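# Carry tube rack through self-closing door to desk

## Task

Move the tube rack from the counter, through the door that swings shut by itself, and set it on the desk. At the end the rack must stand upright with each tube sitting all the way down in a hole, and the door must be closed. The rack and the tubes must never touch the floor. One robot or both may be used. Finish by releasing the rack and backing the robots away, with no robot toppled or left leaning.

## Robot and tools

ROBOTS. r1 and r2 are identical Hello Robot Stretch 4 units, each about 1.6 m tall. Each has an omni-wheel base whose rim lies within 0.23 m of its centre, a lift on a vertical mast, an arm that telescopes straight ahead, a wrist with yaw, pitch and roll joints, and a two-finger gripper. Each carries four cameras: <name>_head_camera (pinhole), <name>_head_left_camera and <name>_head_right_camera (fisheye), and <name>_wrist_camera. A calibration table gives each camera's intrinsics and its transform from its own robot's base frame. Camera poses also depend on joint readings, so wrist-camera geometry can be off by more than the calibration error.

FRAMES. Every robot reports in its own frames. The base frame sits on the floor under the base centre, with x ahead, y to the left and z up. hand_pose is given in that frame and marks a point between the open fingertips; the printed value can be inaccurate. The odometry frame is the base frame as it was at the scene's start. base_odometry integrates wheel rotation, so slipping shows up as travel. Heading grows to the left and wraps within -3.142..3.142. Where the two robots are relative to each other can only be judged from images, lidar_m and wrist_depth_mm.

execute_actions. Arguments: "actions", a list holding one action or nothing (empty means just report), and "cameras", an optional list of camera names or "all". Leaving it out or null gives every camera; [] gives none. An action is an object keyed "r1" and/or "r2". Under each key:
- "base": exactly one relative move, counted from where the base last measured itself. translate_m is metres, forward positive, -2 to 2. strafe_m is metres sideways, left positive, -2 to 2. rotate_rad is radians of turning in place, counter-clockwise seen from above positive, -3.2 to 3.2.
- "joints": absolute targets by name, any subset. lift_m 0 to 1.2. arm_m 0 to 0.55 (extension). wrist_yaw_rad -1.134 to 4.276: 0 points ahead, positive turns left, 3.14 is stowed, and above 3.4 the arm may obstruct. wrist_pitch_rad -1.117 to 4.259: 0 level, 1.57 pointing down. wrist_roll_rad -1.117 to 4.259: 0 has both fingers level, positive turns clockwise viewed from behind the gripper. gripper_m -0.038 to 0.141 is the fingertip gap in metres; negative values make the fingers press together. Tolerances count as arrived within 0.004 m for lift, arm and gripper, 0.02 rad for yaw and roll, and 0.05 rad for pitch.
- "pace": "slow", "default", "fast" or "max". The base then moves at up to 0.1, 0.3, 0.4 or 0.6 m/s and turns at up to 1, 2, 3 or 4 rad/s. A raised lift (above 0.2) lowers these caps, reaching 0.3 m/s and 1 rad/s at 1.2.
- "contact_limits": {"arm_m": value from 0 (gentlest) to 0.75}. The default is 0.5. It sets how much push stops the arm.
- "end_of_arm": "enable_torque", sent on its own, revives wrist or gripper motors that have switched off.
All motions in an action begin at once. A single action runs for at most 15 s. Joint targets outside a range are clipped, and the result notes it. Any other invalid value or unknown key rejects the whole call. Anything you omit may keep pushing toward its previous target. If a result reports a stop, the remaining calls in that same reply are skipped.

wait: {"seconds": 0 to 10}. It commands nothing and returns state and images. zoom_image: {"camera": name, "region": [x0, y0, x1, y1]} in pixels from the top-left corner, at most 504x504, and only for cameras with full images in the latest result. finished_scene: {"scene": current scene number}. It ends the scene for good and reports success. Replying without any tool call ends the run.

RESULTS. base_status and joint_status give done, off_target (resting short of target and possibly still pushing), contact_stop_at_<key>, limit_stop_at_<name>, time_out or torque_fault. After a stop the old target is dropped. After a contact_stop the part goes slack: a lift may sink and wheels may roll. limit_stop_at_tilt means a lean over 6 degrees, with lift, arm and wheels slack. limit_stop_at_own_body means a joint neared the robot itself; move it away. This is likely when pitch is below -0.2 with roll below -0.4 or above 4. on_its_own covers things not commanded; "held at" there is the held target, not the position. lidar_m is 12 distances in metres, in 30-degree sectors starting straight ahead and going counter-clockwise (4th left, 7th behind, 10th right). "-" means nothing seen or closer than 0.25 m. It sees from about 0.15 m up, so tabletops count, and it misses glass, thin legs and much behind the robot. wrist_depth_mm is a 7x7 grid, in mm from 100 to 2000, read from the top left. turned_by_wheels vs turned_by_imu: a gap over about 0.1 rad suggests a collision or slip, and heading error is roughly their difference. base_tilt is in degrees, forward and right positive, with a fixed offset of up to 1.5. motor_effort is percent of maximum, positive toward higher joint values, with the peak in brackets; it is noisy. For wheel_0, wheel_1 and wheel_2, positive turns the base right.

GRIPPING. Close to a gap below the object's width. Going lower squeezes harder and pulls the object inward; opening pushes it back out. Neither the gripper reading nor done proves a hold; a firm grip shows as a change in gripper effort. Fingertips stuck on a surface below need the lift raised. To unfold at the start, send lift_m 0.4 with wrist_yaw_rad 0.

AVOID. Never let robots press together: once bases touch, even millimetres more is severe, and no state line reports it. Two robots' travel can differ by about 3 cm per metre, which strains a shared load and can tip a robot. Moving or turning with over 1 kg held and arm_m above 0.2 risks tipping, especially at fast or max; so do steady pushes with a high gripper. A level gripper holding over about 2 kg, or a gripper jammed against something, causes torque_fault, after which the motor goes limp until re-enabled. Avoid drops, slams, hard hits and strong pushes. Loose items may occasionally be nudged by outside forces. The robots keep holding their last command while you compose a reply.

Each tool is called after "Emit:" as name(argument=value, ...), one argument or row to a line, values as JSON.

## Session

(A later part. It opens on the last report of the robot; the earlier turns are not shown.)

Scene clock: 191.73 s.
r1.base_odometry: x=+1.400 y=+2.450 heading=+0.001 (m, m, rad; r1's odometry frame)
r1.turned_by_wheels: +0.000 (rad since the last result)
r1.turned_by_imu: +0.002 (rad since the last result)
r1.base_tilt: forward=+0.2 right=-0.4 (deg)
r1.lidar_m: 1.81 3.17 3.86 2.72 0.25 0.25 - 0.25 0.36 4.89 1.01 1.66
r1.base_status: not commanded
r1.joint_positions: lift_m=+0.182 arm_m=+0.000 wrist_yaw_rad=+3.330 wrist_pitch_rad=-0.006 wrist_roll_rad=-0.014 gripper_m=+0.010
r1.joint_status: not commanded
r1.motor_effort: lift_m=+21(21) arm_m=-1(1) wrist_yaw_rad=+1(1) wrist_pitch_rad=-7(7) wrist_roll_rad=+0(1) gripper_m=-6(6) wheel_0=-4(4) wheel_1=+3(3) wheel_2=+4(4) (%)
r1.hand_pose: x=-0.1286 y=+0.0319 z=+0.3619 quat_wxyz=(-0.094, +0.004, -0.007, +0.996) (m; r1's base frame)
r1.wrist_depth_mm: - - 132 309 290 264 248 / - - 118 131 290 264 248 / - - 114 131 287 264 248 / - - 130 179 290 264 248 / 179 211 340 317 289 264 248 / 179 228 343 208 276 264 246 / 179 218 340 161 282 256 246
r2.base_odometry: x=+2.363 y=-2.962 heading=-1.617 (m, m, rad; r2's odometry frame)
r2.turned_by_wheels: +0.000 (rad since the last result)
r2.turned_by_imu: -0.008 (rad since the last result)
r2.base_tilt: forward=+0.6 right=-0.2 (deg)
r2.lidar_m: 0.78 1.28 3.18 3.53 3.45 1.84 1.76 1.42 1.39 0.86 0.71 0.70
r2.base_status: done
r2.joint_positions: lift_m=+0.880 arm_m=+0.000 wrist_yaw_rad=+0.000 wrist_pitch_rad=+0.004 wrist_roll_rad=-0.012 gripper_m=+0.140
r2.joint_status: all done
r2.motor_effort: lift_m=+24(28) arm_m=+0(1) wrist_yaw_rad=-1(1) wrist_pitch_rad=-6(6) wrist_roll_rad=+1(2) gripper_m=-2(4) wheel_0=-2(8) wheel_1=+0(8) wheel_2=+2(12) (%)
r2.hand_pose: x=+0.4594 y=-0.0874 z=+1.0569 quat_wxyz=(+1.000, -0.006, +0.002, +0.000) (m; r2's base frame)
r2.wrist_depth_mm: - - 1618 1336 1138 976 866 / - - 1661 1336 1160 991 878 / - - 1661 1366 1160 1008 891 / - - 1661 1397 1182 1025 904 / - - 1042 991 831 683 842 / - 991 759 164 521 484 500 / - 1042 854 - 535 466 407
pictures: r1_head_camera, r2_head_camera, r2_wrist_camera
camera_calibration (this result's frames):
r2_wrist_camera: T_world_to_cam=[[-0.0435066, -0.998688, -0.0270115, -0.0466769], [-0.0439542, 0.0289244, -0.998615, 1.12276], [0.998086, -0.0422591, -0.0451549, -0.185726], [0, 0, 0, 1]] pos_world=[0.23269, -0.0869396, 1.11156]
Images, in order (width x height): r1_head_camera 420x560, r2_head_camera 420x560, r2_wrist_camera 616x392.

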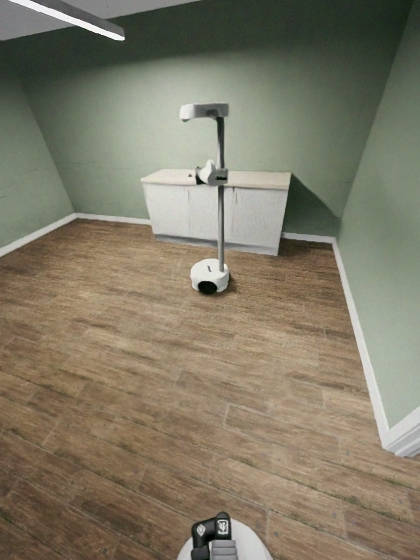

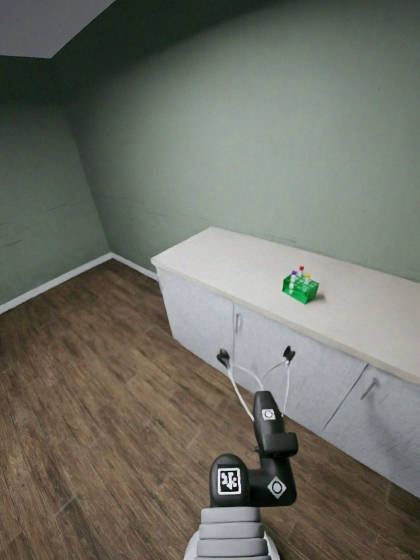

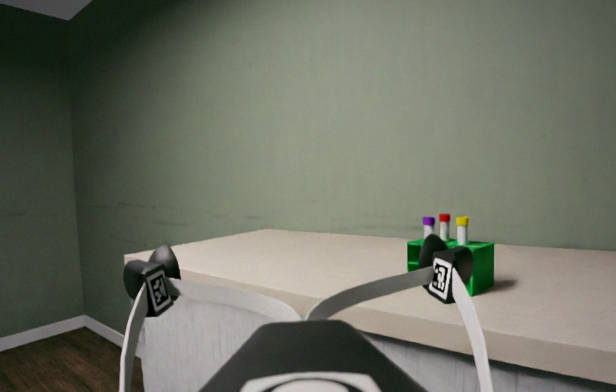

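Emit:
zoom_image(
  camera="r2_head_camera",
  region=[265, 250, 345, 320],
)

Emit:
zoom_image(
  camera="r2_wrist_camera",
  region=[390, 195, 530, 315],
)

Region (265, 250, 345, 320) of r2_head_camera's 420x560 image, scaled by 6.300, with more detail than that image has; it fills the top 441 rows of this view, and the rest is white.

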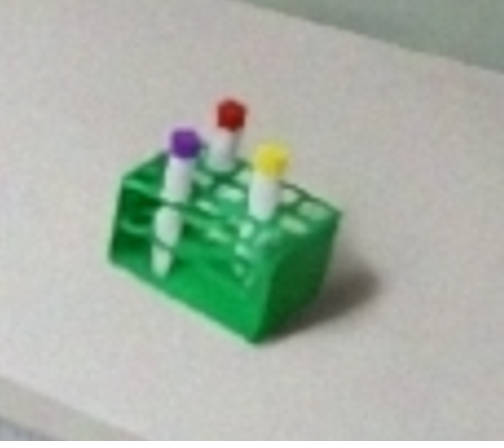

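Region (390, 195, 530, 315) of r2_wrist_camera's 616x392 image, scaled by 3.600; it fills the top 432 rows of this view, and the rest is white.

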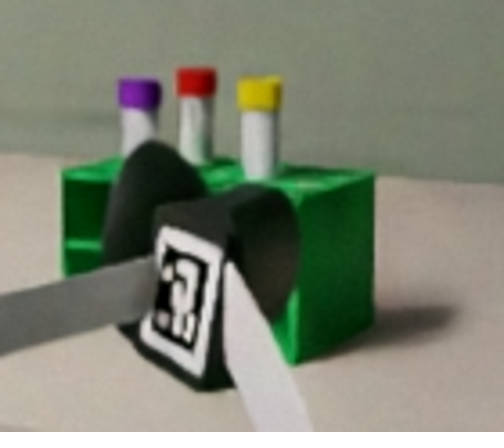

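Emit:
zoom_image(
  camera="r2_head_camera",
  region=[195, 330, 325, 460],
)

Region (195, 330, 325, 460) of r2_head_camera's 420x560 image, scaled by 3.877, with more detail than that image has.

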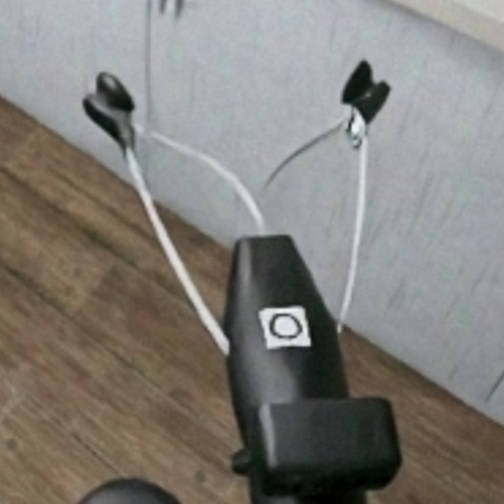

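Emit:
execute_actions(
  actions=[
    {"r2": {"base": {"strafe_m": -0.32}, "joints": {"lift_m": 1.18, "wrist_pitch_rad": 1.57, "wrist_yaw_rad": 0.63}, "pace": "max"}},
  ],
  cameras=["r2_head_camera", "r2_wrist_camera"],
)

Scene clock: 259.23 s.
r1.base_odometry: x=+1.400 y=+2.450 heading=+0.001 (m, m, rad; r1's odometry frame)
r1.turned_by_wheels: +0.000 (rad since the last result)
r1.turned_by_imu: +0.001 (rad since the last result)
r1.base_tilt: forward=+0.3 right=-0.3 (deg)
r1.lidar_m: 1.96 3.18 3.88 2.78 0.25 0.25 - 0.25 0.37 4.89 1.04 1.67
r1.base_status: not commanded
r1.joint_positions: lift_m=+0.182 arm_m=+0.000 wrist_yaw_rad=+3.330 wrist_pitch_rad=-0.006 wrist_roll_rad=-0.014 gripper_m=+0.010
r1.joint_status: not commanded
r1.motor_effort: lift_m=+21(21) arm_m=-1(1) wrist_yaw_rad=+1(1) wrist_pitch_rad=-7(7) wrist_roll_rad=-1(1) gripper_m=-7(5) wheel_0=-4(4) wheel_1=+3(3) wheel_2=+4(4) (%)
r1.hand_pose: x=-0.1286 y=+0.0319 z=+0.3619 quat_wxyz=(-0.094, +0.004, -0.007, +0.996) (m; r1's base frame)
r1.wrist_depth_mm: - - 132 310 290 264 247 / - - 118 130 287 265 248 / - - 113 131 289 264 248 / - - 130 179 289 265 248 / 178 211 338 317 286 263 247 / 179 229 343 208 274 263 247 / 178 218 338 160 282 256 246
r2.base_odometry: x=+2.043 y=-2.948 heading=-1.617 (m, m, rad; r2's odometry frame)
r2.turned_by_wheels: +0.000 (rad since the last result)
r2.turned_by_imu: +0.002 (rad since the last result)
r2.base_tilt: forward=+0.7 right=-0.2 (deg)
r2.lidar_m: 0.56 0.88 3.43 3.81 3.62 1.96 1.47 1.15 1.15 0.65 0.50 0.49
r2.base_status: done
r2.joint_positions: lift_m=+1.180 arm_m=+0.000 wrist_yaw_rad=+0.630 wrist_pitch_rad=+1.570 wrist_roll_rad=-0.012 gripper_m=+0.140
r2.joint_status: all done
r2.motor_effort: lift_m=+25(28) arm_m=-1(0) wrist_yaw_rad=+0(7) wrist_pitch_rad=+0(3) wrist_roll_rad=+1(1) gripper_m=+0(1) wheel_0=-1(11) wheel_1=-1(13) wheel_2=+1(3) (%)
r2.hand_pose: x=+0.2226 y=-0.0705 z=+1.0694 quat_wxyz=(+0.671, -0.223, +0.671, +0.223) (m; r2's base frame)
r2.wrist_depth_mm: 1255 1255 1255 1255 798 484 384 / 1255 1281 1281 1281 904 525 384 / 1255 1255 1281 1281 1060 574 392 / 1281 1308 1078 1308 1281 634 415 / 1281 1281 1078 1308 1308 615 480 / 1281 1281 878 164 1308 676 512 / 1281 1281 1308 - 1308 788 544
pictures: r2_head_camera, r2_wrist_camera
camera_calibration (this result's frames):
r2_wrist_camera: T_world_to_cam=[[0.566114, -0.823182, 0.0434376, -0.238418], [-0.824289, -0.564796, 0.0394015, 0.146127], [-0.0079012, -0.0581109, -0.998279, 1.29399], [0, 0, 0, 1]] pos_world=[0.265647, -0.0385347, 1.29636]
Images, in order (width x height): r2_head_camera 420x560, r2_wrist_camera 616x392.

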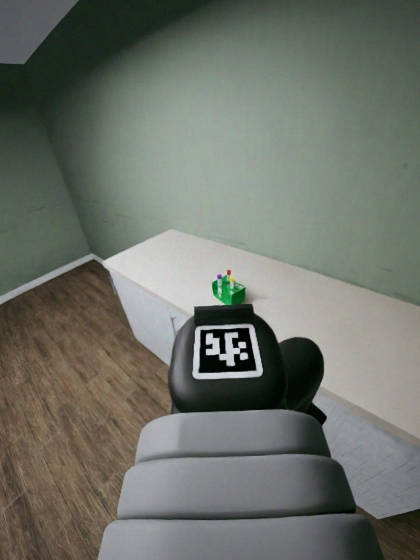

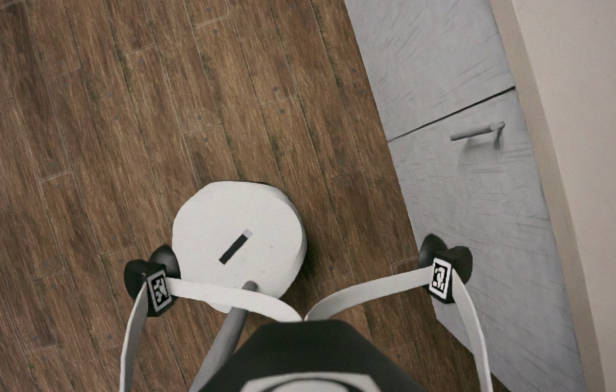

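Emit:
execute_actions(
  actions=[
    {"r2": {"base": {"translate_m": 0.22}, "joints": {"lift_m": 1.2, "arm_m": 0.38}, "pace": "fast"}},
  ],
  cameras=["r2_head_camera", "r2_wrist_camera"],
)

Scene clock: 267.60 s.
r1.base_odometry: x=+1.400 y=+2.450 heading=+0.001 (m, m, rad; r1's odometry frame)
r1.turned_by_wheels: +0.000 (rad since the last result)
r1.turned_by_imu: +0.001 (rad since the last result)
r1.base_tilt: forward=+0.1 right=-0.2 (deg)
r1.lidar_m: 2.14 3.20 3.86 2.77 0.25 0.25 - 0.25 0.36 4.89 1.02 1.64
r1.base_status: not commanded
r1.joint_positions: lift_m=+0.182 arm_m=+0.000 wrist_yaw_rad=+3.330 wrist_pitch_rad=-0.006 wrist_roll_rad=-0.014 gripper_m=+0.010
r1.joint_status: not commanded
r1.motor_effort: lift_m=+21(21) arm_m=-1(1) wrist_yaw_rad=+1(1) wrist_pitch_rad=-7(8) wrist_roll_rad=-1(1) gripper_m=-5(5) wheel_0=-4(4) wheel_1=+3(3) wheel_2=+4(4) (%)
r1.hand_pose: x=-0.1286 y=+0.0319 z=+0.3619 quat_wxyz=(-0.094, +0.004, -0.007, +0.996) (m; r1's base frame)
r1.wrist_depth_mm: - - 132 310 286 266 248 / - - 119 130 287 264 247 / - - 114 131 286 264 249 / - - 130 179 289 264 248 / 179 211 338 317 289 264 248 / 179 229 343 208 276 263 246 / 179 216 340 160 282 257 246
r2.base_odometry: x=+2.033 y=-3.167 heading=-1.617 (m, m, rad; r2's odometry frame)
r2.turned_by_wheels: +0.001 (rad since the last result)
r2.turned_by_imu: +0.001 (rad since the last result)
r2.base_tilt: forward=+0.6 right=-0.1 (deg)
r2.lidar_m: 0.38 0.60 3.31 3.68 3.82 2.14 1.63 1.31 1.27 0.39 0.32 0.33
r2.base_status: done
r2.joint_positions: lift_m=+1.200 arm_m=+0.379 wrist_yaw_rad=+0.630 wrist_pitch_rad=+1.570 wrist_roll_rad=-0.012 gripper_m=+0.140
r2.joint_status: all done
r2.motor_effort: lift_m=+25(26) arm_m=+8(9) wrist_yaw_rad=-1(0) wrist_pitch_rad=+1(0) wrist_roll_rad=+1(1) gripper_m=-3(0) wheel_0=+3(5) wheel_1=+3(11) wheel_2=+1(12) (%)
r2.hand_pose: x=+0.6012 y=-0.0705 z=+1.0894 quat_wxyz=(+0.671, -0.223, +0.671, +0.223) (m; r2's base frame)
r2.wrist_depth_mm: 1255 387 389 394 394 399 402 / 1255 392 394 397 399 402 404 / 1281 394 394 324 402 404 407 / 1281 1255 399 327 404 407 410 / 1281 1281 402 399 407 407 413 / 1308 1098 402 165 410 413 415 / 1308 1098 407 - 410 415 418
pictures: r2_head_camera, r2_wrist_camera
camera_calibration (this result's frames):
r2_wrist_camera: T_world_to_cam=[[0.566484, -0.822927, 0.0434372, -0.45381], [-0.824035, -0.565168, 0.0393847, 0.457286], [-0.00786144, -0.0581046, -0.99828, 1.3169], [0, 0, 0, 1]] pos_world=[0.644249, -0.0384914, 1.31633]
Images, in order (width x height): r2_head_camera 420x560, r2_wrist_camera 616x392.

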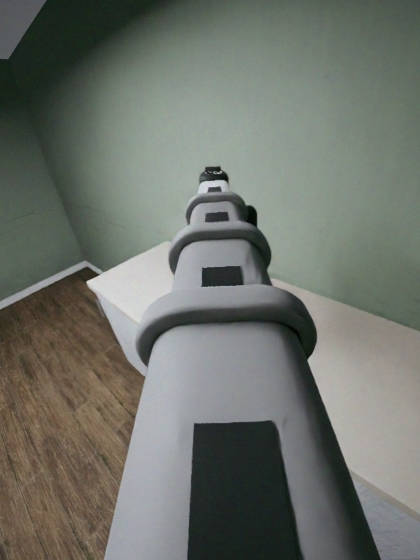

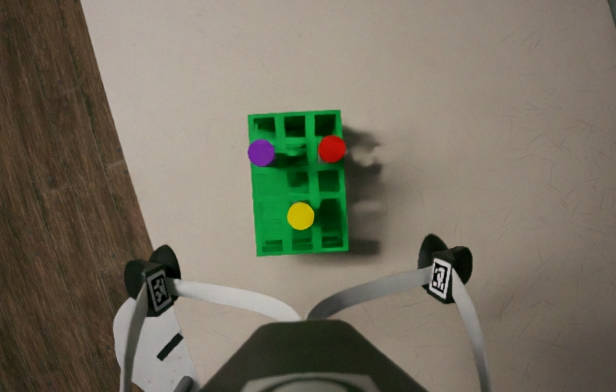

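Emit:
zoom_image(
  camera="r2_wrist_camera",
  region=[220, 90, 400, 280],
)

Region (220, 90, 400, 280) of r2_wrist_camera's 616x392 image, scaled by 2.653; it fills the left 477 columns of this view, and the rest is white.

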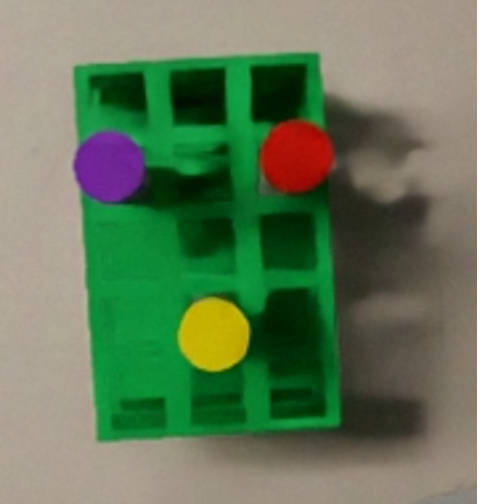

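Emit:
execute_actions(
  actions=[
    {"r2": {"base": {"strafe_m": 0.019}, "joints": {"lift_m": 1.15, "arm_m": 0.408, "gripper_m": 0.115, "wrist_yaw_rad": 0.65}, "pace": "default"}},
  ],
  cameras=["r2_head_right_camera", "r2_wrist_camera"],
)

Scene clock: 291.03 s.
r1.base_odometry: x=+1.400 y=+2.450 heading=+0.001 (m, m, rad; r1's odometry frame)
r1.turned_by_wheels: +0.000 (rad since the last result)
r1.turned_by_imu: +0.001 (rad since the last result)
r1.base_tilt: forward=+0.3 right=-0.2 (deg)
r1.lidar_m: 2.13 3.16 3.86 2.75 0.25 0.25 - 0.25 0.39 4.90 1.02 1.67
r1.base_status: not commanded
r1.joint_positions: lift_m=+0.182 arm_m=+0.000 wrist_yaw_rad=+3.330 wrist_pitch_rad=-0.006 wrist_roll_rad=-0.014 gripper_m=+0.010
r1.joint_status: not commanded
r1.motor_effort: lift_m=+21(21) arm_m=-1(1) wrist_yaw_rad=+0(0) wrist_pitch_rad=-7(7) wrist_roll_rad=-1(1) gripper_m=-6(6) wheel_0=-3(3) wheel_1=+3(3) wheel_2=+4(4) (%)
r1.hand_pose: x=-0.1286 y=+0.0319 z=+0.3619 quat_wxyz=(-0.094, +0.004, -0.007, +0.996) (m; r1's base frame)
r1.wrist_depth_mm: - - 132 310 289 265 249 / - - 118 129 290 265 247 / - - 114 131 289 265 248 / - - 130 180 289 264 248 / 178 209 342 315 287 263 247 / 179 228 345 209 276 264 246 / 179 217 338 161 282 256 246
r2.base_odometry: x=+2.052 y=-3.168 heading=-1.616 (m, m, rad; r2's odometry frame)
r2.turned_by_wheels: +0.000 (rad since the last result)
r2.turned_by_imu: +0.002 (rad since the last result)
r2.base_tilt: forward=+0.5 right=+0.0 (deg)
r2.lidar_m: 0.39 0.59 3.28 3.64 3.83 2.15 1.64 1.33 1.30 0.44 0.33 0.32
r2.base_status: done
r2.joint_positions: lift_m=+1.150 arm_m=+0.407 wrist_yaw_rad=+0.650 wrist_pitch_rad=+1.570 wrist_roll_rad=-0.012 gripper_m=+0.115
r2.joint_status: all done
r2.motor_effort: lift_m=+16(25) arm_m=+8(9) wrist_yaw_rad=-1(2) wrist_pitch_rad=+0(0) wrist_roll_rad=+0(2) gripper_m=-2(1) wheel_0=-1(7) wheel_1=+3(9) wheel_2=+0(0) (%)
r2.hand_pose: x=+0.6305 y=-0.0695 z=+1.0401 quat_wxyz=(+0.669, -0.230, +0.668, +0.230) (m; r2's base frame)
r2.wrist_depth_mm: 1205 340 343 345 349 351 353 / 1205 342 345 347 349 353 355 / 1205 343 345 347 353 355 357 / 1229 347 349 276 355 357 359 / 1229 347 351 279 357 359 362 / 1255 1060 351 159 357 364 366 / 1281 1042 355 - 362 364 366
pictures: r2_head_right_camera, r2_wrist_camera
camera_calibration (this result's frames):
r2_wrist_camera: T_world_to_cam=[[0.5825, -0.811669, 0.0434411, -0.476765], [-0.812802, -0.581197, 0.0395291, 0.475592], [-0.00683676, -0.0583347, -0.998274, 1.26734], [0, 0, 0, 1]] pos_world=[0.672943, -0.036633, 1.26706]
Images, in order (width x height): r2_head_right_camera 420x672, r2_wrist_camera 616x392.

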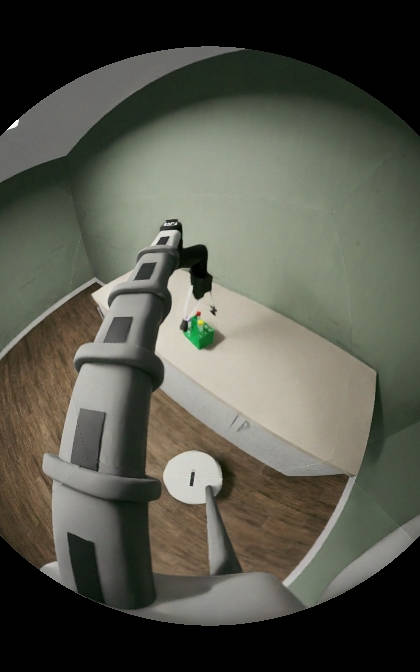

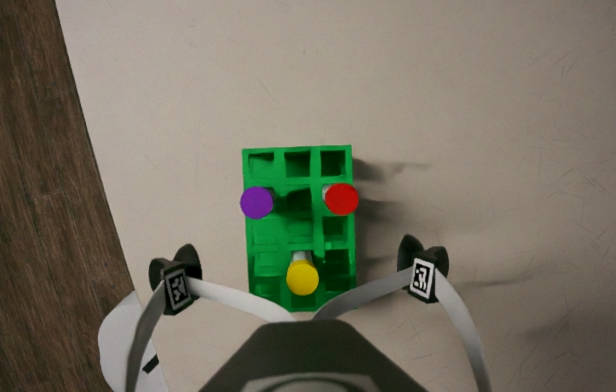

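Emit:
zoom_image(
  camera="r2_wrist_camera",
  region=[130, 130, 470, 350],
)

Emit:
zoom_image(
  camera="r2_head_right_camera",
  region=[160, 270, 250, 360],
)

Region (130, 130, 470, 350) of r2_wrist_camera's 616x392 image, scaled by 1.482; it fills the top 326 rows of this view, and the rest is white.

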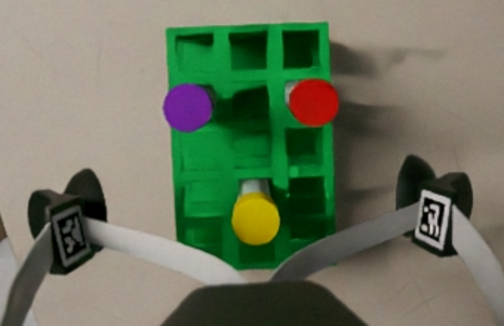

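Region (160, 270, 250, 360) of r2_head_right_camera's 420x672 image, scaled by 5.600, with more detail than that image has.

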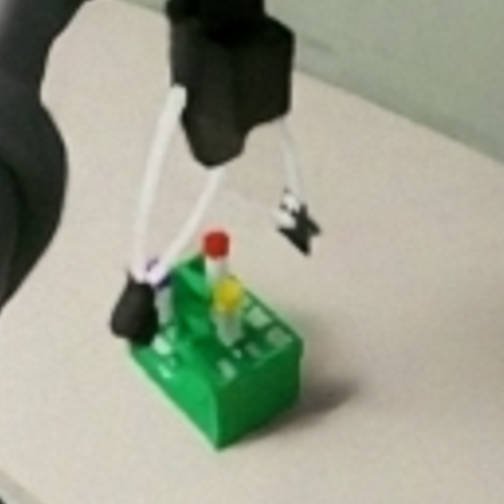

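Emit:
execute_actions(
  actions=[
    {"r2": {"joints": {"lift_m": 1.1, "arm_m": 0.414, "gripper_m": 0.105}, "pace": "default"}},
  ],
  cameras=["r2_head_right_camera", "r2_wrist_camera"],
)

Scene clock: 305.23 s.
r1.base_odometry: x=+1.400 y=+2.450 heading=+0.001 (m, m, rad; r1's odometry frame)
r1.turned_by_wheels: +0.000 (rad since the last result)
r1.turned_by_imu: +0.001 (rad since the last result)
r1.base_tilt: forward=+0.2 right=-0.4 (deg)
r1.lidar_m: 2.09 3.19 3.89 2.77 0.25 0.25 - 0.25 0.37 4.91 1.04 1.68
r1.base_status: not commanded
r1.joint_positions: lift_m=+0.182 arm_m=+0.000 wrist_yaw_rad=+3.330 wrist_pitch_rad=-0.006 wrist_roll_rad=-0.014 gripper_m=+0.010
r1.joint_status: not commanded
r1.motor_effort: lift_m=+21(21) arm_m=-1(1) wrist_yaw_rad=+1(0) wrist_pitch_rad=-7(7) wrist_roll_rad=+0(0) gripper_m=-6(6) wheel_0=-4(4) wheel_1=+3(3) wheel_2=+4(4) (%)
r1.hand_pose: x=-0.1286 y=+0.0319 z=+0.3619 quat_wxyz=(-0.094, +0.004, -0.007, +0.996) (m; r1's base frame)
r1.wrist_depth_mm: - - 132 309 289 264 249 / - - 118 130 286 265 248 / - - 114 130 289 264 249 / - - 130 180 289 264 249 / 179 211 342 315 289 263 246 / 180 229 343 208 277 263 246 / 178 216 336 160 282 255 246
r2.base_odometry: x=+2.052 y=-3.168 heading=-1.616 (m, m, rad; r2's odometry frame)
r2.turned_by_wheels: +0.000 (rad since the last result)
r2.turned_by_imu: +0.001 (rad since the last result)
r2.base_tilt: forward=+0.6 right=+0.0 (deg)
r2.lidar_m: 0.39 0.64 3.27 3.62 3.83 2.16 1.63 1.32 1.30 0.43 0.34 0.32
r2.base_status: not commanded
r2.joint_positions: lift_m=+1.100 arm_m=+0.413 wrist_yaw_rad=+0.650 wrist_pitch_rad=+1.570 wrist_roll_rad=-0.012 gripper_m=+0.105
r2.joint_status: all done
r2.motor_effort: lift_m=+16(15) arm_m=+8(8) wrist_yaw_rad=-1(1) wrist_pitch_rad=+1(0) wrist_roll_rad=+1(1) gripper_m=-5(2) wheel_0=-1(1) wheel_1=+3(3) wheel_2=+0(0) (%)
r2.hand_pose: x=+0.6365 y=-0.0695 z=+0.9901 quat_wxyz=(+0.669, -0.230, +0.668, +0.230) (m; r2's base frame)
r2.wrist_depth_mm: 290 291 294 297 300 301 303 / 291 293 296 297 300 303 304 / 294 296 297 298 301 303 306 / 1182 297 298 226 304 306 307 / 1205 298 262 231 229 307 310 / 1205 300 263 181 307 312 312 / 1205 304 304 - 310 312 315
pictures: r2_head_right_camera, r2_wrist_camera
camera_calibration (this result's frames):
r2_wrist_camera: T_world_to_cam=[[0.5825, -0.811669, 0.0434413, -0.478069], [-0.812802, -0.581197, 0.0395353, 0.48241], [-0.00684169, -0.0583385, -0.998273, 1.21747], [0, 0, 0, 1]] pos_world=[0.678908, -0.0366333, 1.21707]
Images, in order (width x height): r2_head_right_camera 420x672, r2_wrist_camera 616x392.

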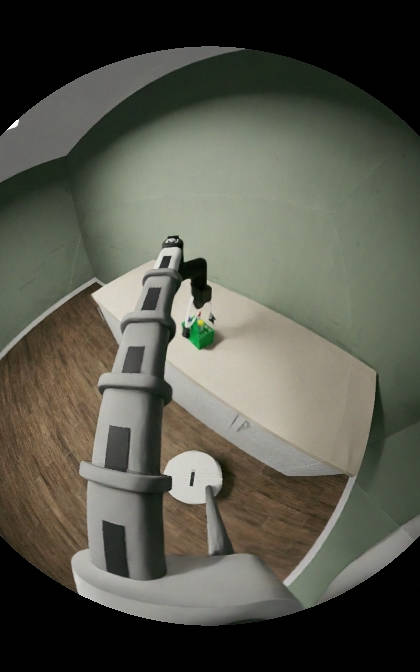

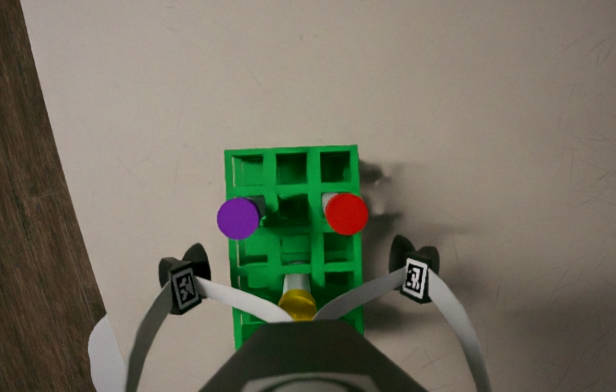

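Emit:
zoom_image(
  camera="r2_head_right_camera",
  region=[165, 280, 240, 360],
)

Emit:
zoom_image(
  camera="r2_wrist_camera",
  region=[150, 190, 450, 350],
)

Region (165, 280, 240, 360) of r2_head_right_camera's 420x672 image, scaled by 6.300, with more detail than that image has; it fills the left 472 columns of this view, and the rest is white.

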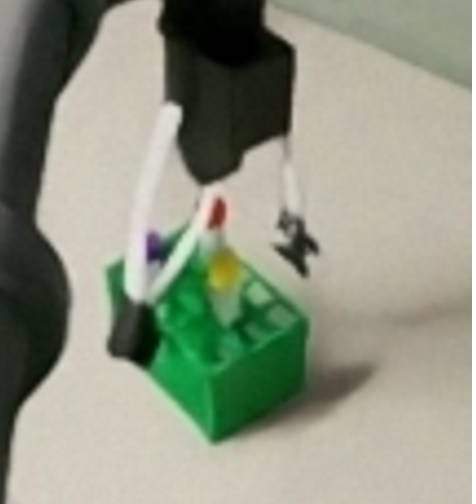

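Region (150, 190, 450, 350) of r2_wrist_camera's 616x392 image, scaled by 1.680; it fills the top 269 rows of this view, and the rest is white.

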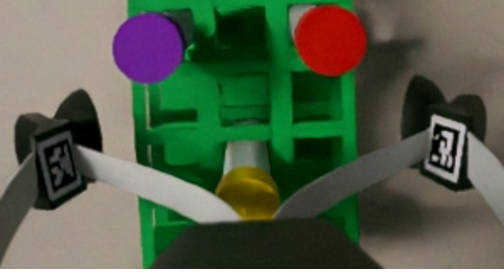

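Emit:
execute_actions(
  actions=[
    {"r2": {"joints": {"lift_m": 1.093, "gripper_m": 0.045}, "pace": "slow"}},
  ],
  cameras=["r2_head_right_camera", "r2_wrist_camera"],
)

Scene clock: 322.63 s.
r1.base_odometry: x=+1.400 y=+2.450 heading=+0.001 (m, m, rad; r1's odometry frame)
r1.turned_by_wheels: +0.000 (rad since the last result)
r1.turned_by_imu: +0.002 (rad since the last result)
r1.base_tilt: forward=+0.1 right=-0.3 (deg)
r1.lidar_m: 2.11 3.16 3.86 2.79 0.25 0.25 - 0.25 0.41 4.88 1.04 1.66
r1.base_status: not commanded
r1.joint_positions: lift_m=+0.182 arm_m=+0.000 wrist_yaw_rad=+3.330 wrist_pitch_rad=-0.006 wrist_roll_rad=-0.014 gripper_m=+0.010
r1.joint_status: not commanded
r1.motor_effort: lift_m=+21(21) arm_m=-1(1) wrist_yaw_rad=+1(1) wrist_pitch_rad=-7(8) wrist_roll_rad=+0(1) gripper_m=-5(8) wheel_0=-4(4) wheel_1=+3(3) wheel_2=+4(4) (%)
r1.hand_pose: x=-0.1286 y=+0.0319 z=+0.3619 quat_wxyz=(-0.094, +0.004, -0.007, +0.996) (m; r1's base frame)
r1.wrist_depth_mm: - - 132 309 289 264 247 / - - 118 130 290 265 248 / - - 114 131 289 264 247 / - - 130 179 289 264 248 / 179 210 340 315 289 264 247 / 180 229 345 208 274 264 247 / 179 216 338 161 283 256 246
r2.base_odometry: x=+2.052 y=-3.168 heading=-1.616 (m, m, rad; r2's odometry frame)
r2.turned_by_wheels: +0.000 (rad since the last result)
r2.turned_by_imu: +0.002 (rad since the last result)
r2.base_tilt: forward=+0.7 right=-0.1 (deg)
r2.lidar_m: 0.40 0.61 3.28 3.65 3.82 2.15 1.64 1.30 1.31 0.43 0.33 0.32
r2.base_status: not commanded
r2.joint_positions: lift_m=+1.093 arm_m=+0.413 wrist_yaw_rad=+0.650 wrist_pitch_rad=+1.570 wrist_roll_rad=-0.012 gripper_m=+0.045
r2.joint_status: all done
r2.motor_effort: lift_m=+16(17) arm_m=+8(9) wrist_yaw_rad=+0(0) wrist_pitch_rad=+0(0) wrist_roll_rad=+2(1) gripper_m=-19(19) wheel_0=-1(1) wheel_1=+3(3) wheel_2=+0(0) (%)
r2.hand_pose: x=+0.6365 y=-0.0695 z=+0.9831 quat_wxyz=(+0.669, -0.230, +0.668, +0.230) (m; r2's base frame)
r2.wrist_depth_mm: 282 285 287 289 291 294 294 / 285 287 289 290 291 296 297 / 287 289 290 293 296 297 300 / 1182 290 290 209 297 300 300 / 1182 293 210 210 211 300 301 / 1205 294 203 208 212 303 304 / 1229 297 298 - 303 304 307
pictures: r2_head_right_camera, r2_wrist_camera
camera_calibration (this result's frames):
r2_wrist_camera: T_world_to_cam=[[0.5825, -0.811669, 0.0434413, -0.477766], [-0.812802, -0.581197, 0.0395352, 0.482687], [-0.00684157, -0.0583384, -0.998273, 1.21049], [0, 0, 0, 1]] pos_world=[0.678909, -0.0366332, 1.21008]
Images, in order (width x height): r2_head_right_camera 420x672, r2_wrist_camera 616x392.

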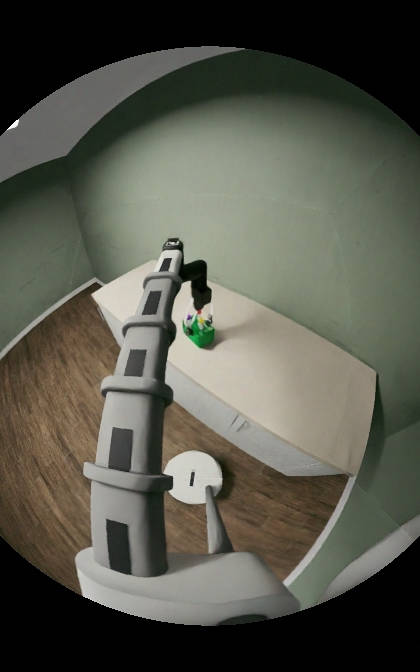

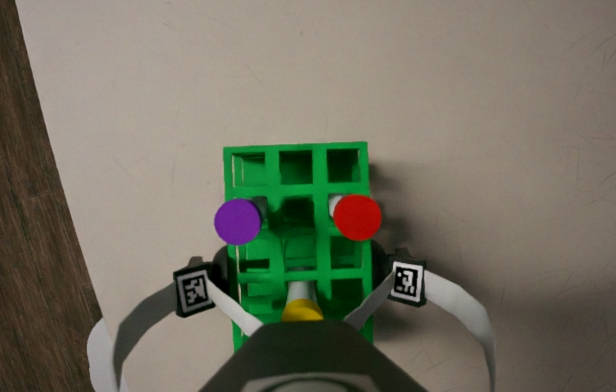

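Emit:
zoom_image(
  camera="r2_head_right_camera",
  region=[165, 280, 240, 360],
)

Emit:
zoom_image(
  camera="r2_wrist_camera",
  region=[150, 190, 450, 350],
)

Region (165, 280, 240, 360) of r2_head_right_camera's 420x672 image, scaled by 6.300, with more detail than that image has; it fills the left 472 columns of this view, and the rest is white.

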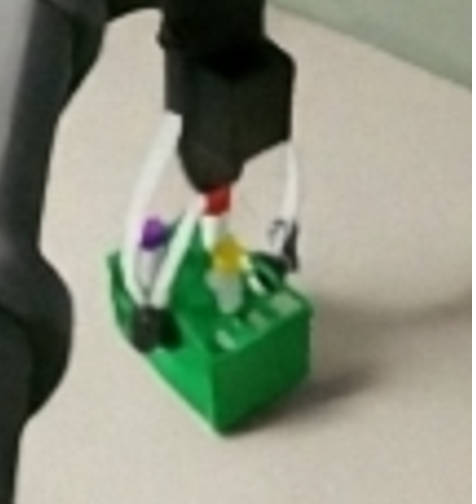

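Region (150, 190, 450, 350) of r2_wrist_camera's 616x392 image, scaled by 1.680; it fills the top 269 rows of this view, and the rest is white.

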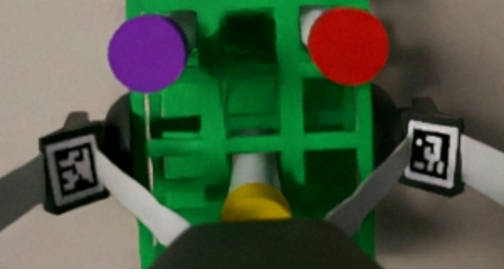

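Emit:
execute_actions(
  actions=[
    {"r2": {"joints": {"lift_m": 1.13, "gripper_m": 0.03}, "pace": "default"}},
  ],
  cameras=["r2_head_right_camera", "r2_wrist_camera"],
)

Scene clock: 328.90 s.
r1.base_odometry: x=+1.400 y=+2.450 heading=+0.001 (m, m, rad; r1's odometry frame)
r1.turned_by_wheels: +0.000 (rad since the last result)
r1.turned_by_imu: +0.001 (rad since the last result)
r1.base_tilt: forward=+0.1 right=-0.2 (deg)
r1.lidar_m: 2.11 3.18 3.87 2.77 0.25 0.25 - 0.25 0.37 4.86 1.04 1.65
r1.base_status: not commanded
r1.joint_positions: lift_m=+0.182 arm_m=+0.000 wrist_yaw_rad=+3.330 wrist_pitch_rad=-0.006 wrist_roll_rad=-0.014 gripper_m=+0.010
r1.joint_status: not commanded
r1.motor_effort: lift_m=+21(21) arm_m=-1(1) wrist_yaw_rad=+0(1) wrist_pitch_rad=-7(7) wrist_roll_rad=-1(1) gripper_m=-6(7) wheel_0=-4(4) wheel_1=+3(3) wheel_2=+4(4) (%)
r1.hand_pose: x=-0.1286 y=+0.0319 z=+0.3619 quat_wxyz=(-0.094, +0.004, -0.007, +0.996) (m; r1's base frame)
r1.wrist_depth_mm: - - 132 310 289 264 247 / - - 119 130 289 265 248 / - - 114 130 287 264 248 / - - 130 179 289 264 249 / 178 211 340 314 287 263 247 / 179 227 343 208 276 263 246 / 179 217 338 161 282 256 246
r2.base_odometry: x=+2.052 y=-3.168 heading=-1.616 (m, m, rad; r2's odometry frame)
r2.turned_by_wheels: +0.000 (rad since the last result)
r2.turned_by_imu: +0.001 (rad since the last result)
r2.base_tilt: forward=+0.5 right=+0.0 (deg)
r2.lidar_m: 0.39 0.62 3.27 3.64 3.82 2.15 1.63 1.33 1.30 0.43 0.33 0.33
r2.base_status: not commanded
r2.joint_positions: lift_m=+1.130 arm_m=+0.413 wrist_yaw_rad=+0.650 wrist_pitch_rad=+1.570 wrist_roll_rad=-0.012 gripper_m=+0.030
r2.joint_status: all done
r2.motor_effort: lift_m=+26(26) arm_m=+8(9) wrist_yaw_rad=+0(0) wrist_pitch_rad=+0(0) wrist_roll_rad=+1(1) gripper_m=-19(19) wheel_0=-1(1) wheel_1=+3(3) wheel_2=+0(0) (%)
r2.hand_pose: x=+0.6365 y=-0.0695 z=+1.0193 quat_wxyz=(+0.669, -0.230, +0.668, +0.230) (m; r2's base frame)
r2.wrist_depth_mm: 319 320 322 324 325 330 332 / 1182 322 325 327 329 330 332 / 1229 324 327 329 330 334 336 / 1205 325 327 204 332 336 336 / 1229 329 208 204 206 338 340 / 1255 329 204 205 206 340 342 / 1229 334 334 - 340 343 345
pictures: r2_head_right_camera, r2_wrist_camera
camera_calibration (this result's frames):
r2_wrist_camera: T_world_to_cam=[[0.5825, -0.811669, 0.0434413, -0.479337], [-0.812802, -0.581197, 0.0395352, 0.48126], [-0.0068416, -0.0583384, -0.998273, 1.24658], [0, 0, 0, 1]] pos_world=[0.678911, -0.0366333, 1.24623]
Images, in order (width x height): r2_head_right_camera 420x672, r2_wrist_camera 616x392.

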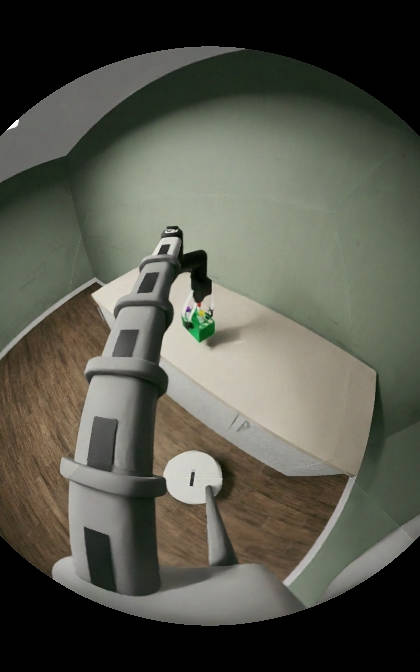

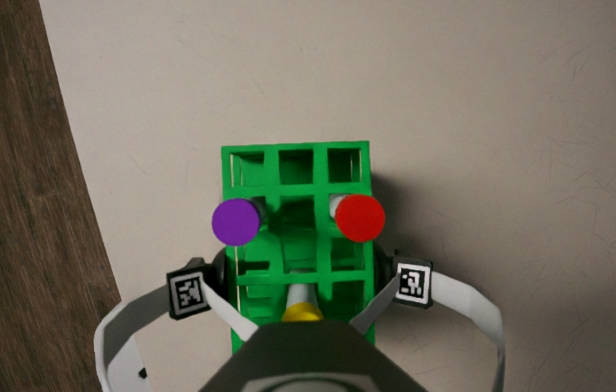

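Emit:
execute_actions(
  actions=[
    {"r2": {"base": {"strafe_m": 0.3}, "joints": {"arm_m": 0.0, "wrist_yaw_rad": 0.0}, "pace": "fast"}},
  ],
  cameras=["r2_wrist_camera"],
)

Scene clock: 366.93 s.
r1.base_odometry: x=+1.400 y=+2.450 heading=+0.001 (m, m, rad; r1's odometry frame)
r1.turned_by_wheels: +0.000 (rad since the last result)
r1.turned_by_imu: +0.001 (rad since the last result)
r1.base_tilt: forward=+0.2 right=-0.3 (deg)
r1.lidar_m: 2.02 3.20 3.87 2.77 0.25 0.25 - 0.25 0.39 4.90 1.02 1.65
r1.base_status: not commanded
r1.joint_positions: lift_m=+0.182 arm_m=+0.000 wrist_yaw_rad=+3.330 wrist_pitch_rad=-0.006 wrist_roll_rad=-0.014 gripper_m=+0.010
r1.joint_status: not commanded
r1.motor_effort: lift_m=+21(21) arm_m=-1(1) wrist_yaw_rad=-1(1) wrist_pitch_rad=-8(8) wrist_roll_rad=-1(1) gripper_m=-5(6) wheel_0=-4(4) wheel_1=+3(3) wheel_2=+4(4) (%)
r1.hand_pose: x=-0.1286 y=+0.0319 z=+0.3619 quat_wxyz=(-0.094, +0.004, -0.007, +0.996) (m; r1's base frame)
r1.wrist_depth_mm: - - 132 309 290 265 247 / - - 119 130 289 264 248 / - - 113 131 290 265 247 / - - 130 179 289 265 248 / 179 210 340 315 287 262 248 / 180 229 342 209 277 262 247 / 178 216 340 160 283 257 245
r2.base_odometry: x=+2.352 y=-3.182 heading=-1.616 (m, m, rad; r2's odometry frame)
r2.turned_by_wheels: +0.000 (rad since the last result)
r2.turned_by_imu: +0.003 (rad since the last result)
r2.base_tilt: forward=+0.6 right=-0.1 (deg)
r2.lidar_m: 0.64 0.96 3.05 3.40 3.63 2.04 1.93 1.55 1.54 0.70 0.53 0.25
r2.base_status: done
r2.joint_positions: lift_m=+1.130 arm_m=+0.001 wrist_yaw_rad=+0.000 wrist_pitch_rad=+1.570 wrist_roll_rad=-0.012 gripper_m=+0.030
r2.joint_status: all done
r2.motor_effort: lift_m=+25(26) arm_m=-8(9) wrist_yaw_rad=-1(9) wrist_pitch_rad=+0(1) wrist_roll_rad=+2(1) gripper_m=-19(20) wheel_0=+1(9) wheel_1=+2(11) wheel_2=+1(1) (%)
r2.hand_pose: x=+0.1725 y=-0.0874 z=+1.0194 quat_wxyz=(+0.707, -0.004, +0.707, +0.004) (m; r2's base frame)
r2.wrist_depth_mm: 1182 1205 1229 991 691 517 427 / 1205 1229 1229 1229 891 634 512 / 1229 1229 1229 1229 1229 831 621 / 1205 1229 1229 204 1255 1255 820 / 1229 1255 213 205 207 1255 1255 / 1229 1255 204 206 206 1281 1308 / 1255 1281 1255 - 1308 1281 1281
pictures: r2_wrist_camera
camera_calibration (this result's frames):
r2_wrist_camera: T_world_to_cam=[[-0.027369, -0.998681, 0.0434514, -0.134799], [-0.998779, 0.0291081, 0.0399081, 0.178729], [-0.0411203, -0.0423061, -0.998258, 1.24973], [0, 0, 0, 1]] pos_world=[0.226211, -0.0869527, 1.24628]
Images, in order (width x height): r2_wrist_camera 616x392.

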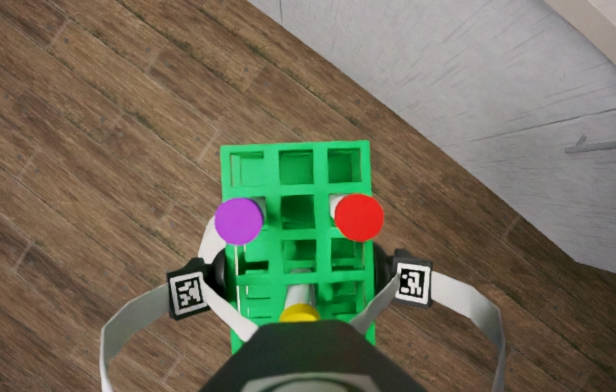

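Emit:
execute_actions(
  actions=[
    {"r2": {"base": {"translate_m": -0.6}, "joints": {"lift_m": 0.58}, "pace": "max"}},
  ],
  cameras=["r2_wrist_camera", "r1_head_right_camera"],
)

Scene clock: 373.00 s.
r1.base_odometry: x=+1.400 y=+2.450 heading=+0.001 (m, m, rad; r1's odometry frame)
r1.turned_by_wheels: +0.000 (rad since the last result)
r1.turned_by_imu: +0.002 (rad since the last result)
r1.base_tilt: forward=+0.2 right=-0.4 (deg)
r1.lidar_m: 1.47 3.18 3.87 2.76 0.25 0.25 - 0.25 0.37 4.89 1.03 1.69
r1.base_status: not commanded
r1.joint_positions: lift_m=+0.182 arm_m=+0.000 wrist_yaw_rad=+3.330 wrist_pitch_rad=-0.006 wrist_roll_rad=-0.014 gripper_m=+0.010
r1.joint_status: not commanded
r1.motor_effort: lift_m=+21(21) arm_m=-1(1) wrist_yaw_rad=+1(0) wrist_pitch_rad=-7(7) wrist_roll_rad=-1(1) gripper_m=-5(5) wheel_0=-4(4) wheel_1=+3(3) wheel_2=+4(4) (%)
r1.hand_pose: x=-0.1286 y=+0.0319 z=+0.3619 quat_wxyz=(-0.094, +0.004, -0.007, +0.996) (m; r1's base frame)
r1.wrist_depth_mm: - - 132 307 289 264 249 / - - 118 130 290 264 249 / - - 113 131 289 264 250 / - - 130 179 289 265 249 / 179 211 338 314 287 264 248 / 180 229 342 208 276 263 247 / 178 217 340 161 282 256 244
r2.base_odometry: x=+2.379 y=-2.582 heading=-1.616 (m, m, rad; r2's odometry frame)
r2.turned_by_wheels: +0.000 (rad since the last result)
r2.turned_by_imu: +0.005 (rad since the last result)
r2.base_tilt: forward=+0.6 right=-0.2 (deg)
r2.lidar_m: 1.13 2.79 3.43 3.79 3.13 1.47 1.40 1.17 1.17 1.29 1.00 0.99
r2.base_status: done
r2.joint_positions: lift_m=+0.580 arm_m=+0.001 wrist_yaw_rad=+0.000 wrist_pitch_rad=+1.570 wrist_roll_rad=-0.012 gripper_m=+0.030
r2.joint_status: all done
r2.motor_effort: lift_m=+17(20) arm_m=-8(9) wrist_yaw_rad=-2(1) wrist_pitch_rad=+0(1) wrist_roll_rad=+1(1) gripper_m=-21(21) wheel_0=-1(7) wheel_1=-1(5) wheel_2=+0(8) (%)
r2.hand_pose: x=+0.1726 y=-0.0874 z=+0.4700 quat_wxyz=(+0.707, -0.004, +0.707, +0.004) (m; r2's base frame)
r2.wrist_depth_mm: 661 676 676 683 691 691 699 / 668 676 683 691 691 699 699 / 676 676 683 683 699 699 707 / 683 691 488 204 707 699 715 / 683 683 213 205 206 715 715 / 691 477 204 206 206 715 715 / 691 484 484 - 715 715 723
pictures: r1_head_right_camera, r2_wrist_camera
camera_calibration (this result's frames):
r2_wrist_camera: T_world_to_cam=[[-0.0272768, -0.998683, 0.0434433, -0.11094], [-0.998794, 0.0290028, 0.0396084, 0.200867], [-0.0408163, -0.0423105, -0.99827, 0.701306], [0, 0, 0, 1]] pos_world=[0.226224, -0.086947, 0.696956]
Images, in order (width x height): r1_head_right_camera 420x672, r2_wrist_camera 616x392.

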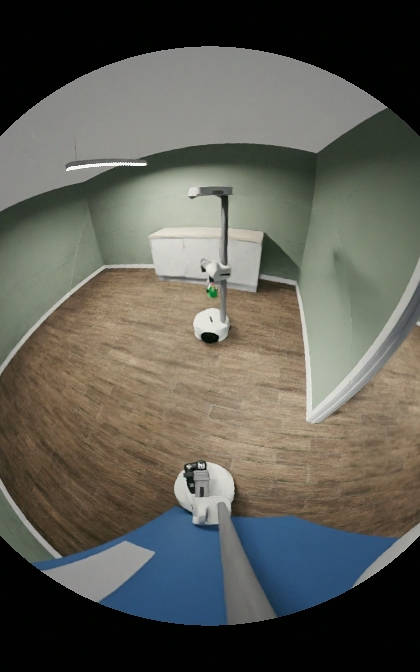

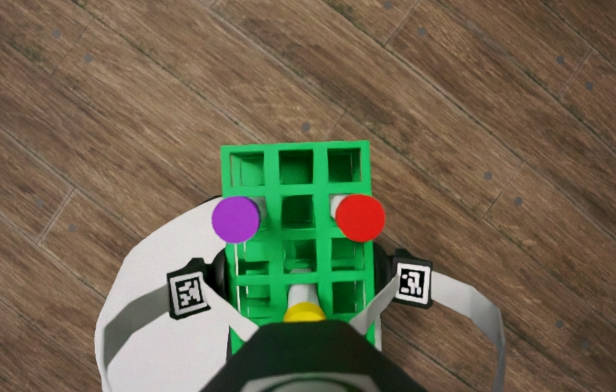

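Emit:
execute_actions(
  actions=[
    {"r2": {"base": {"translate_m": -1.68}, "joints": {"lift_m": 0.5}, "pace": "max"}},
  ],
  cameras=["r2_wrist_camera", "r1_head_right_camera", "r2_head_right_camera"],
)

Scene clock: 382.83 s.
r1.base_odometry: x=+1.400 y=+2.450 heading=+0.001 (m, m, rad; r1's odometry frame)
r1.turned_by_wheels: +0.000 (rad since the last result)
r1.turned_by_imu: +0.003 (rad since the last result)
r1.base_tilt: forward=+0.2 right=-0.2 (deg)
r1.lidar_m: 2.61 3.18 3.86 2.77 0.25 0.25 - 0.25 0.36 0.49 0.52 1.68
r1.base_status: not commanded
r1.joint_positions: lift_m=+0.182 arm_m=+0.000 wrist_yaw_rad=+3.330 wrist_pitch_rad=-0.006 wrist_roll_rad=-0.014 gripper_m=+0.010
r1.joint_status: not commanded
r1.motor_effort: lift_m=+21(21) arm_m=-1(1) wrist_yaw_rad=+2(1) wrist_pitch_rad=-7(7) wrist_roll_rad=-1(1) gripper_m=-5(6) wheel_0=-4(4) wheel_1=+3(3) wheel_2=+4(4) (%)
r1.hand_pose: x=-0.1286 y=+0.0319 z=+0.3619 quat_wxyz=(-0.094, +0.004, -0.007, +0.996) (m; r1's base frame)
r1.wrist_depth_mm: - - 132 309 289 264 248 / - - 118 130 290 265 248 / - - 114 130 289 265 249 / - - 130 179 290 264 248 / 179 211 338 315 286 263 248 / 180 229 345 208 277 262 246 / 179 217 338 161 281 256 246
r2.base_odometry: x=+2.456 y=-0.904 heading=-1.617 (m, m, rad; r2's odometry frame)
r2.turned_by_wheels: +0.000 (rad since the last result)
r2.turned_by_imu: +0.013 (rad since the last result)
r2.base_tilt: forward=+0.7 right=-0.1 (deg)
r2.lidar_m: 2.55 4.54 0.53 0.51 0.46 0.45 2.22 3.21 4.23 2.59 0.40 1.15
r2.base_status: done
r2.joint_positions: lift_m=+0.500 arm_m=+0.001 wrist_yaw_rad=+0.000 wrist_pitch_rad=+1.570 wrist_roll_rad=-0.012 gripper_m=+0.030
r2.joint_status: all done
r2.motor_effort: lift_m=+18(19) arm_m=-8(8) wrist_yaw_rad=-1(0) wrist_pitch_rad=-1(0) wrist_roll_rad=+1(2) gripper_m=-23(20) wheel_0=-2(6) wheel_1=-2(9) wheel_2=-1(13) (%)
r2.hand_pose: x=+0.1725 y=-0.0874 z=+0.3899 quat_wxyz=(+0.707, -0.004, +0.707, +0.004) (m; r2's base frame)
r2.wrist_depth_mm: 585 591 603 603 609 609 525 / 591 597 603 603 609 609 439 / 597 597 603 609 615 504 345 / 603 609 413 204 621 609 402 / 603 404 208 205 206 634 634 / 609 397 204 205 206 627 640 / 609 402 402 - 634 634 640
pictures: r1_head_right_camera, r2_head_right_camera, r2_wrist_camera
camera_calibration (this result's frames):
r2_wrist_camera: T_world_to_cam=[[-0.0272064, -0.998685, 0.0434482, -0.107476], [-0.998789, 0.0289403, 0.0397886, 0.203902], [-0.0409937, -0.042313, -0.998263, 0.621365], [0, 0, 0, 1]] pos_world=[0.226204, -0.0869437, 0.616843]
Images, in order (width x height): r1_head_right_camera 420x672, r2_head_right_camera 420x672, r2_wrist_camera 616x392.

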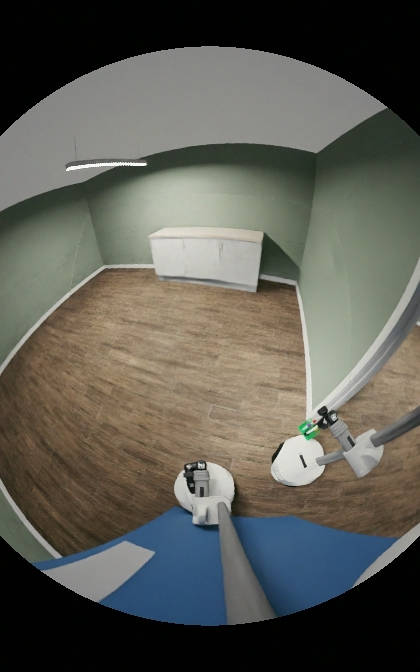

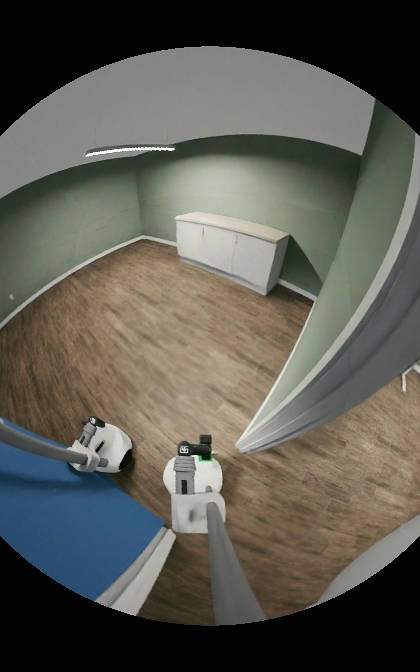

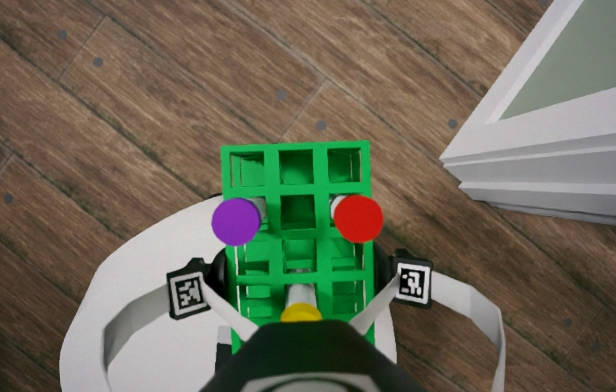

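Emit:
execute_actions(
  actions=[
    {"r2": {"base": {"rotate_rad": -0.72}, "pace": "fast"}},
  ],
  cameras=["r2_wrist_camera", "r2_head_right_camera"],
)

Scene clock: 390.30 s.
r1.base_odometry: x=+1.400 y=+2.450 heading=+0.001 (m, m, rad; r1's odometry frame)
r1.turned_by_wheels: +0.000 (rad since the last result)
r1.turned_by_imu: +0.001 (rad since the last result)
r1.base_tilt: forward=+0.2 right=-0.2 (deg)
r1.lidar_m: 2.63 3.19 3.88 2.75 0.25 0.25 - 0.25 0.38 0.50 0.50 1.66
r1.base_status: not commanded
r1.joint_positions: lift_m=+0.182 arm_m=+0.000 wrist_yaw_rad=+3.330 wrist_pitch_rad=-0.006 wrist_roll_rad=-0.014 gripper_m=+0.010
r1.joint_status: not commanded
r1.motor_effort: lift_m=+21(21) arm_m=-1(1) wrist_yaw_rad=+2(1) wrist_pitch_rad=-7(7) wrist_roll_rad=-1(0) gripper_m=-6(7) wheel_0=-4(4) wheel_1=+3(3) wheel_2=+4(4) (%)
r1.hand_pose: x=-0.1286 y=+0.0319 z=+0.3619 quat_wxyz=(-0.094, +0.004, -0.007, +0.996) (m; r1's base frame)
r1.wrist_depth_mm: - - 132 309 289 265 248 / - - 118 130 290 265 248 / - - 114 131 289 265 248 / - - 130 180 289 263 248 / 179 211 338 317 287 264 248 / 179 228 345 208 276 263 246 / 179 216 338 160 282 256 246
r2.base_odometry: x=+2.456 y=-0.904 heading=-2.336 (m, m, rad; r2's odometry frame)
r2.turned_by_wheels: -0.720 (rad since the last result)
r2.turned_by_imu: -0.708 (rad since the last result)
r2.base_tilt: forward=+0.5 right=-0.1 (deg)
r2.lidar_m: 0.38 2.41 3.22 0.59 0.50 0.49 0.46 0.51 2.56 4.23 4.23 0.41
r2.base_status: done
r2.joint_positions: lift_m=+0.500 arm_m=+0.001 wrist_yaw_rad=+0.000 wrist_pitch_rad=+1.570 wrist_roll_rad=-0.012 gripper_m=+0.030
r2.joint_status: not commanded
r2.motor_effort: lift_m=+18(18) arm_m=-8(8) wrist_yaw_rad=-1(1) wrist_pitch_rad=+0(0) wrist_roll_rad=+1(1) gripper_m=-19(18) wheel_0=+3(8) wheel_1=+3(9) wheel_2=+0(8) (%)
r2.hand_pose: x=+0.1725 y=-0.0874 z=+0.3899 quat_wxyz=(+0.707, -0.004, +0.707, +0.004) (m; r2's base frame)
r2.wrist_depth_mm: 591 591 597 462 564 615 615 / 591 597 597 609 609 609 621 / 591 603 603 609 615 621 621 / 603 603 410 208 621 621 627 / 609 402 208 205 206 627 634 / 609 399 204 204 206 634 640 / 609 399 399 - 634 634 640
pictures: r2_head_right_camera, r2_wrist_camera
camera_calibration (this result's frames):
r2_wrist_camera: T_world_to_cam=[[-0.0272098, -0.998685, 0.0434459, -0.107474], [-0.998792, 0.0289401, 0.039705, 0.203962], [-0.0409101, -0.0423131, -0.998266, 0.621354], [0, 0, 0, 1]] pos_world=[0.226211, -0.0869436, 0.616847]
Images, in order (width x height): r2_head_right_camera 420x672, r2_wrist_camera 616x392.

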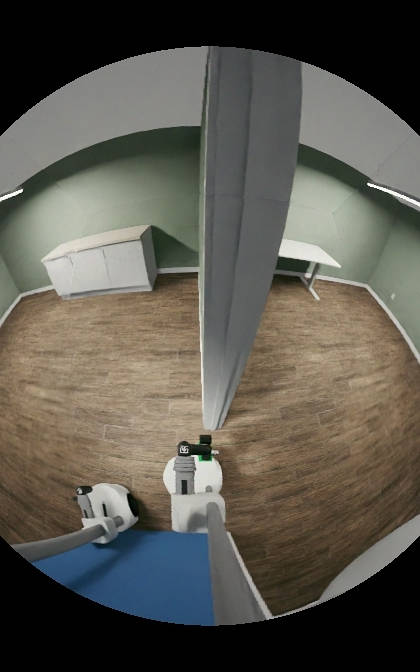

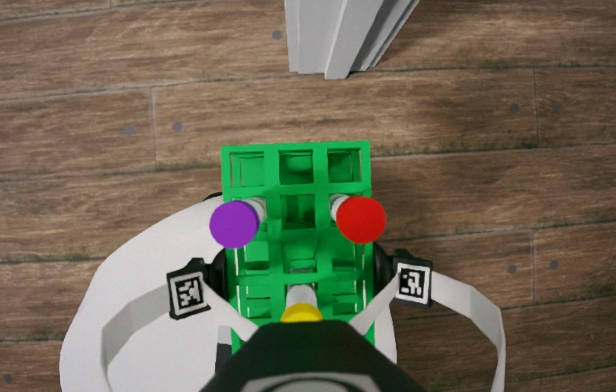

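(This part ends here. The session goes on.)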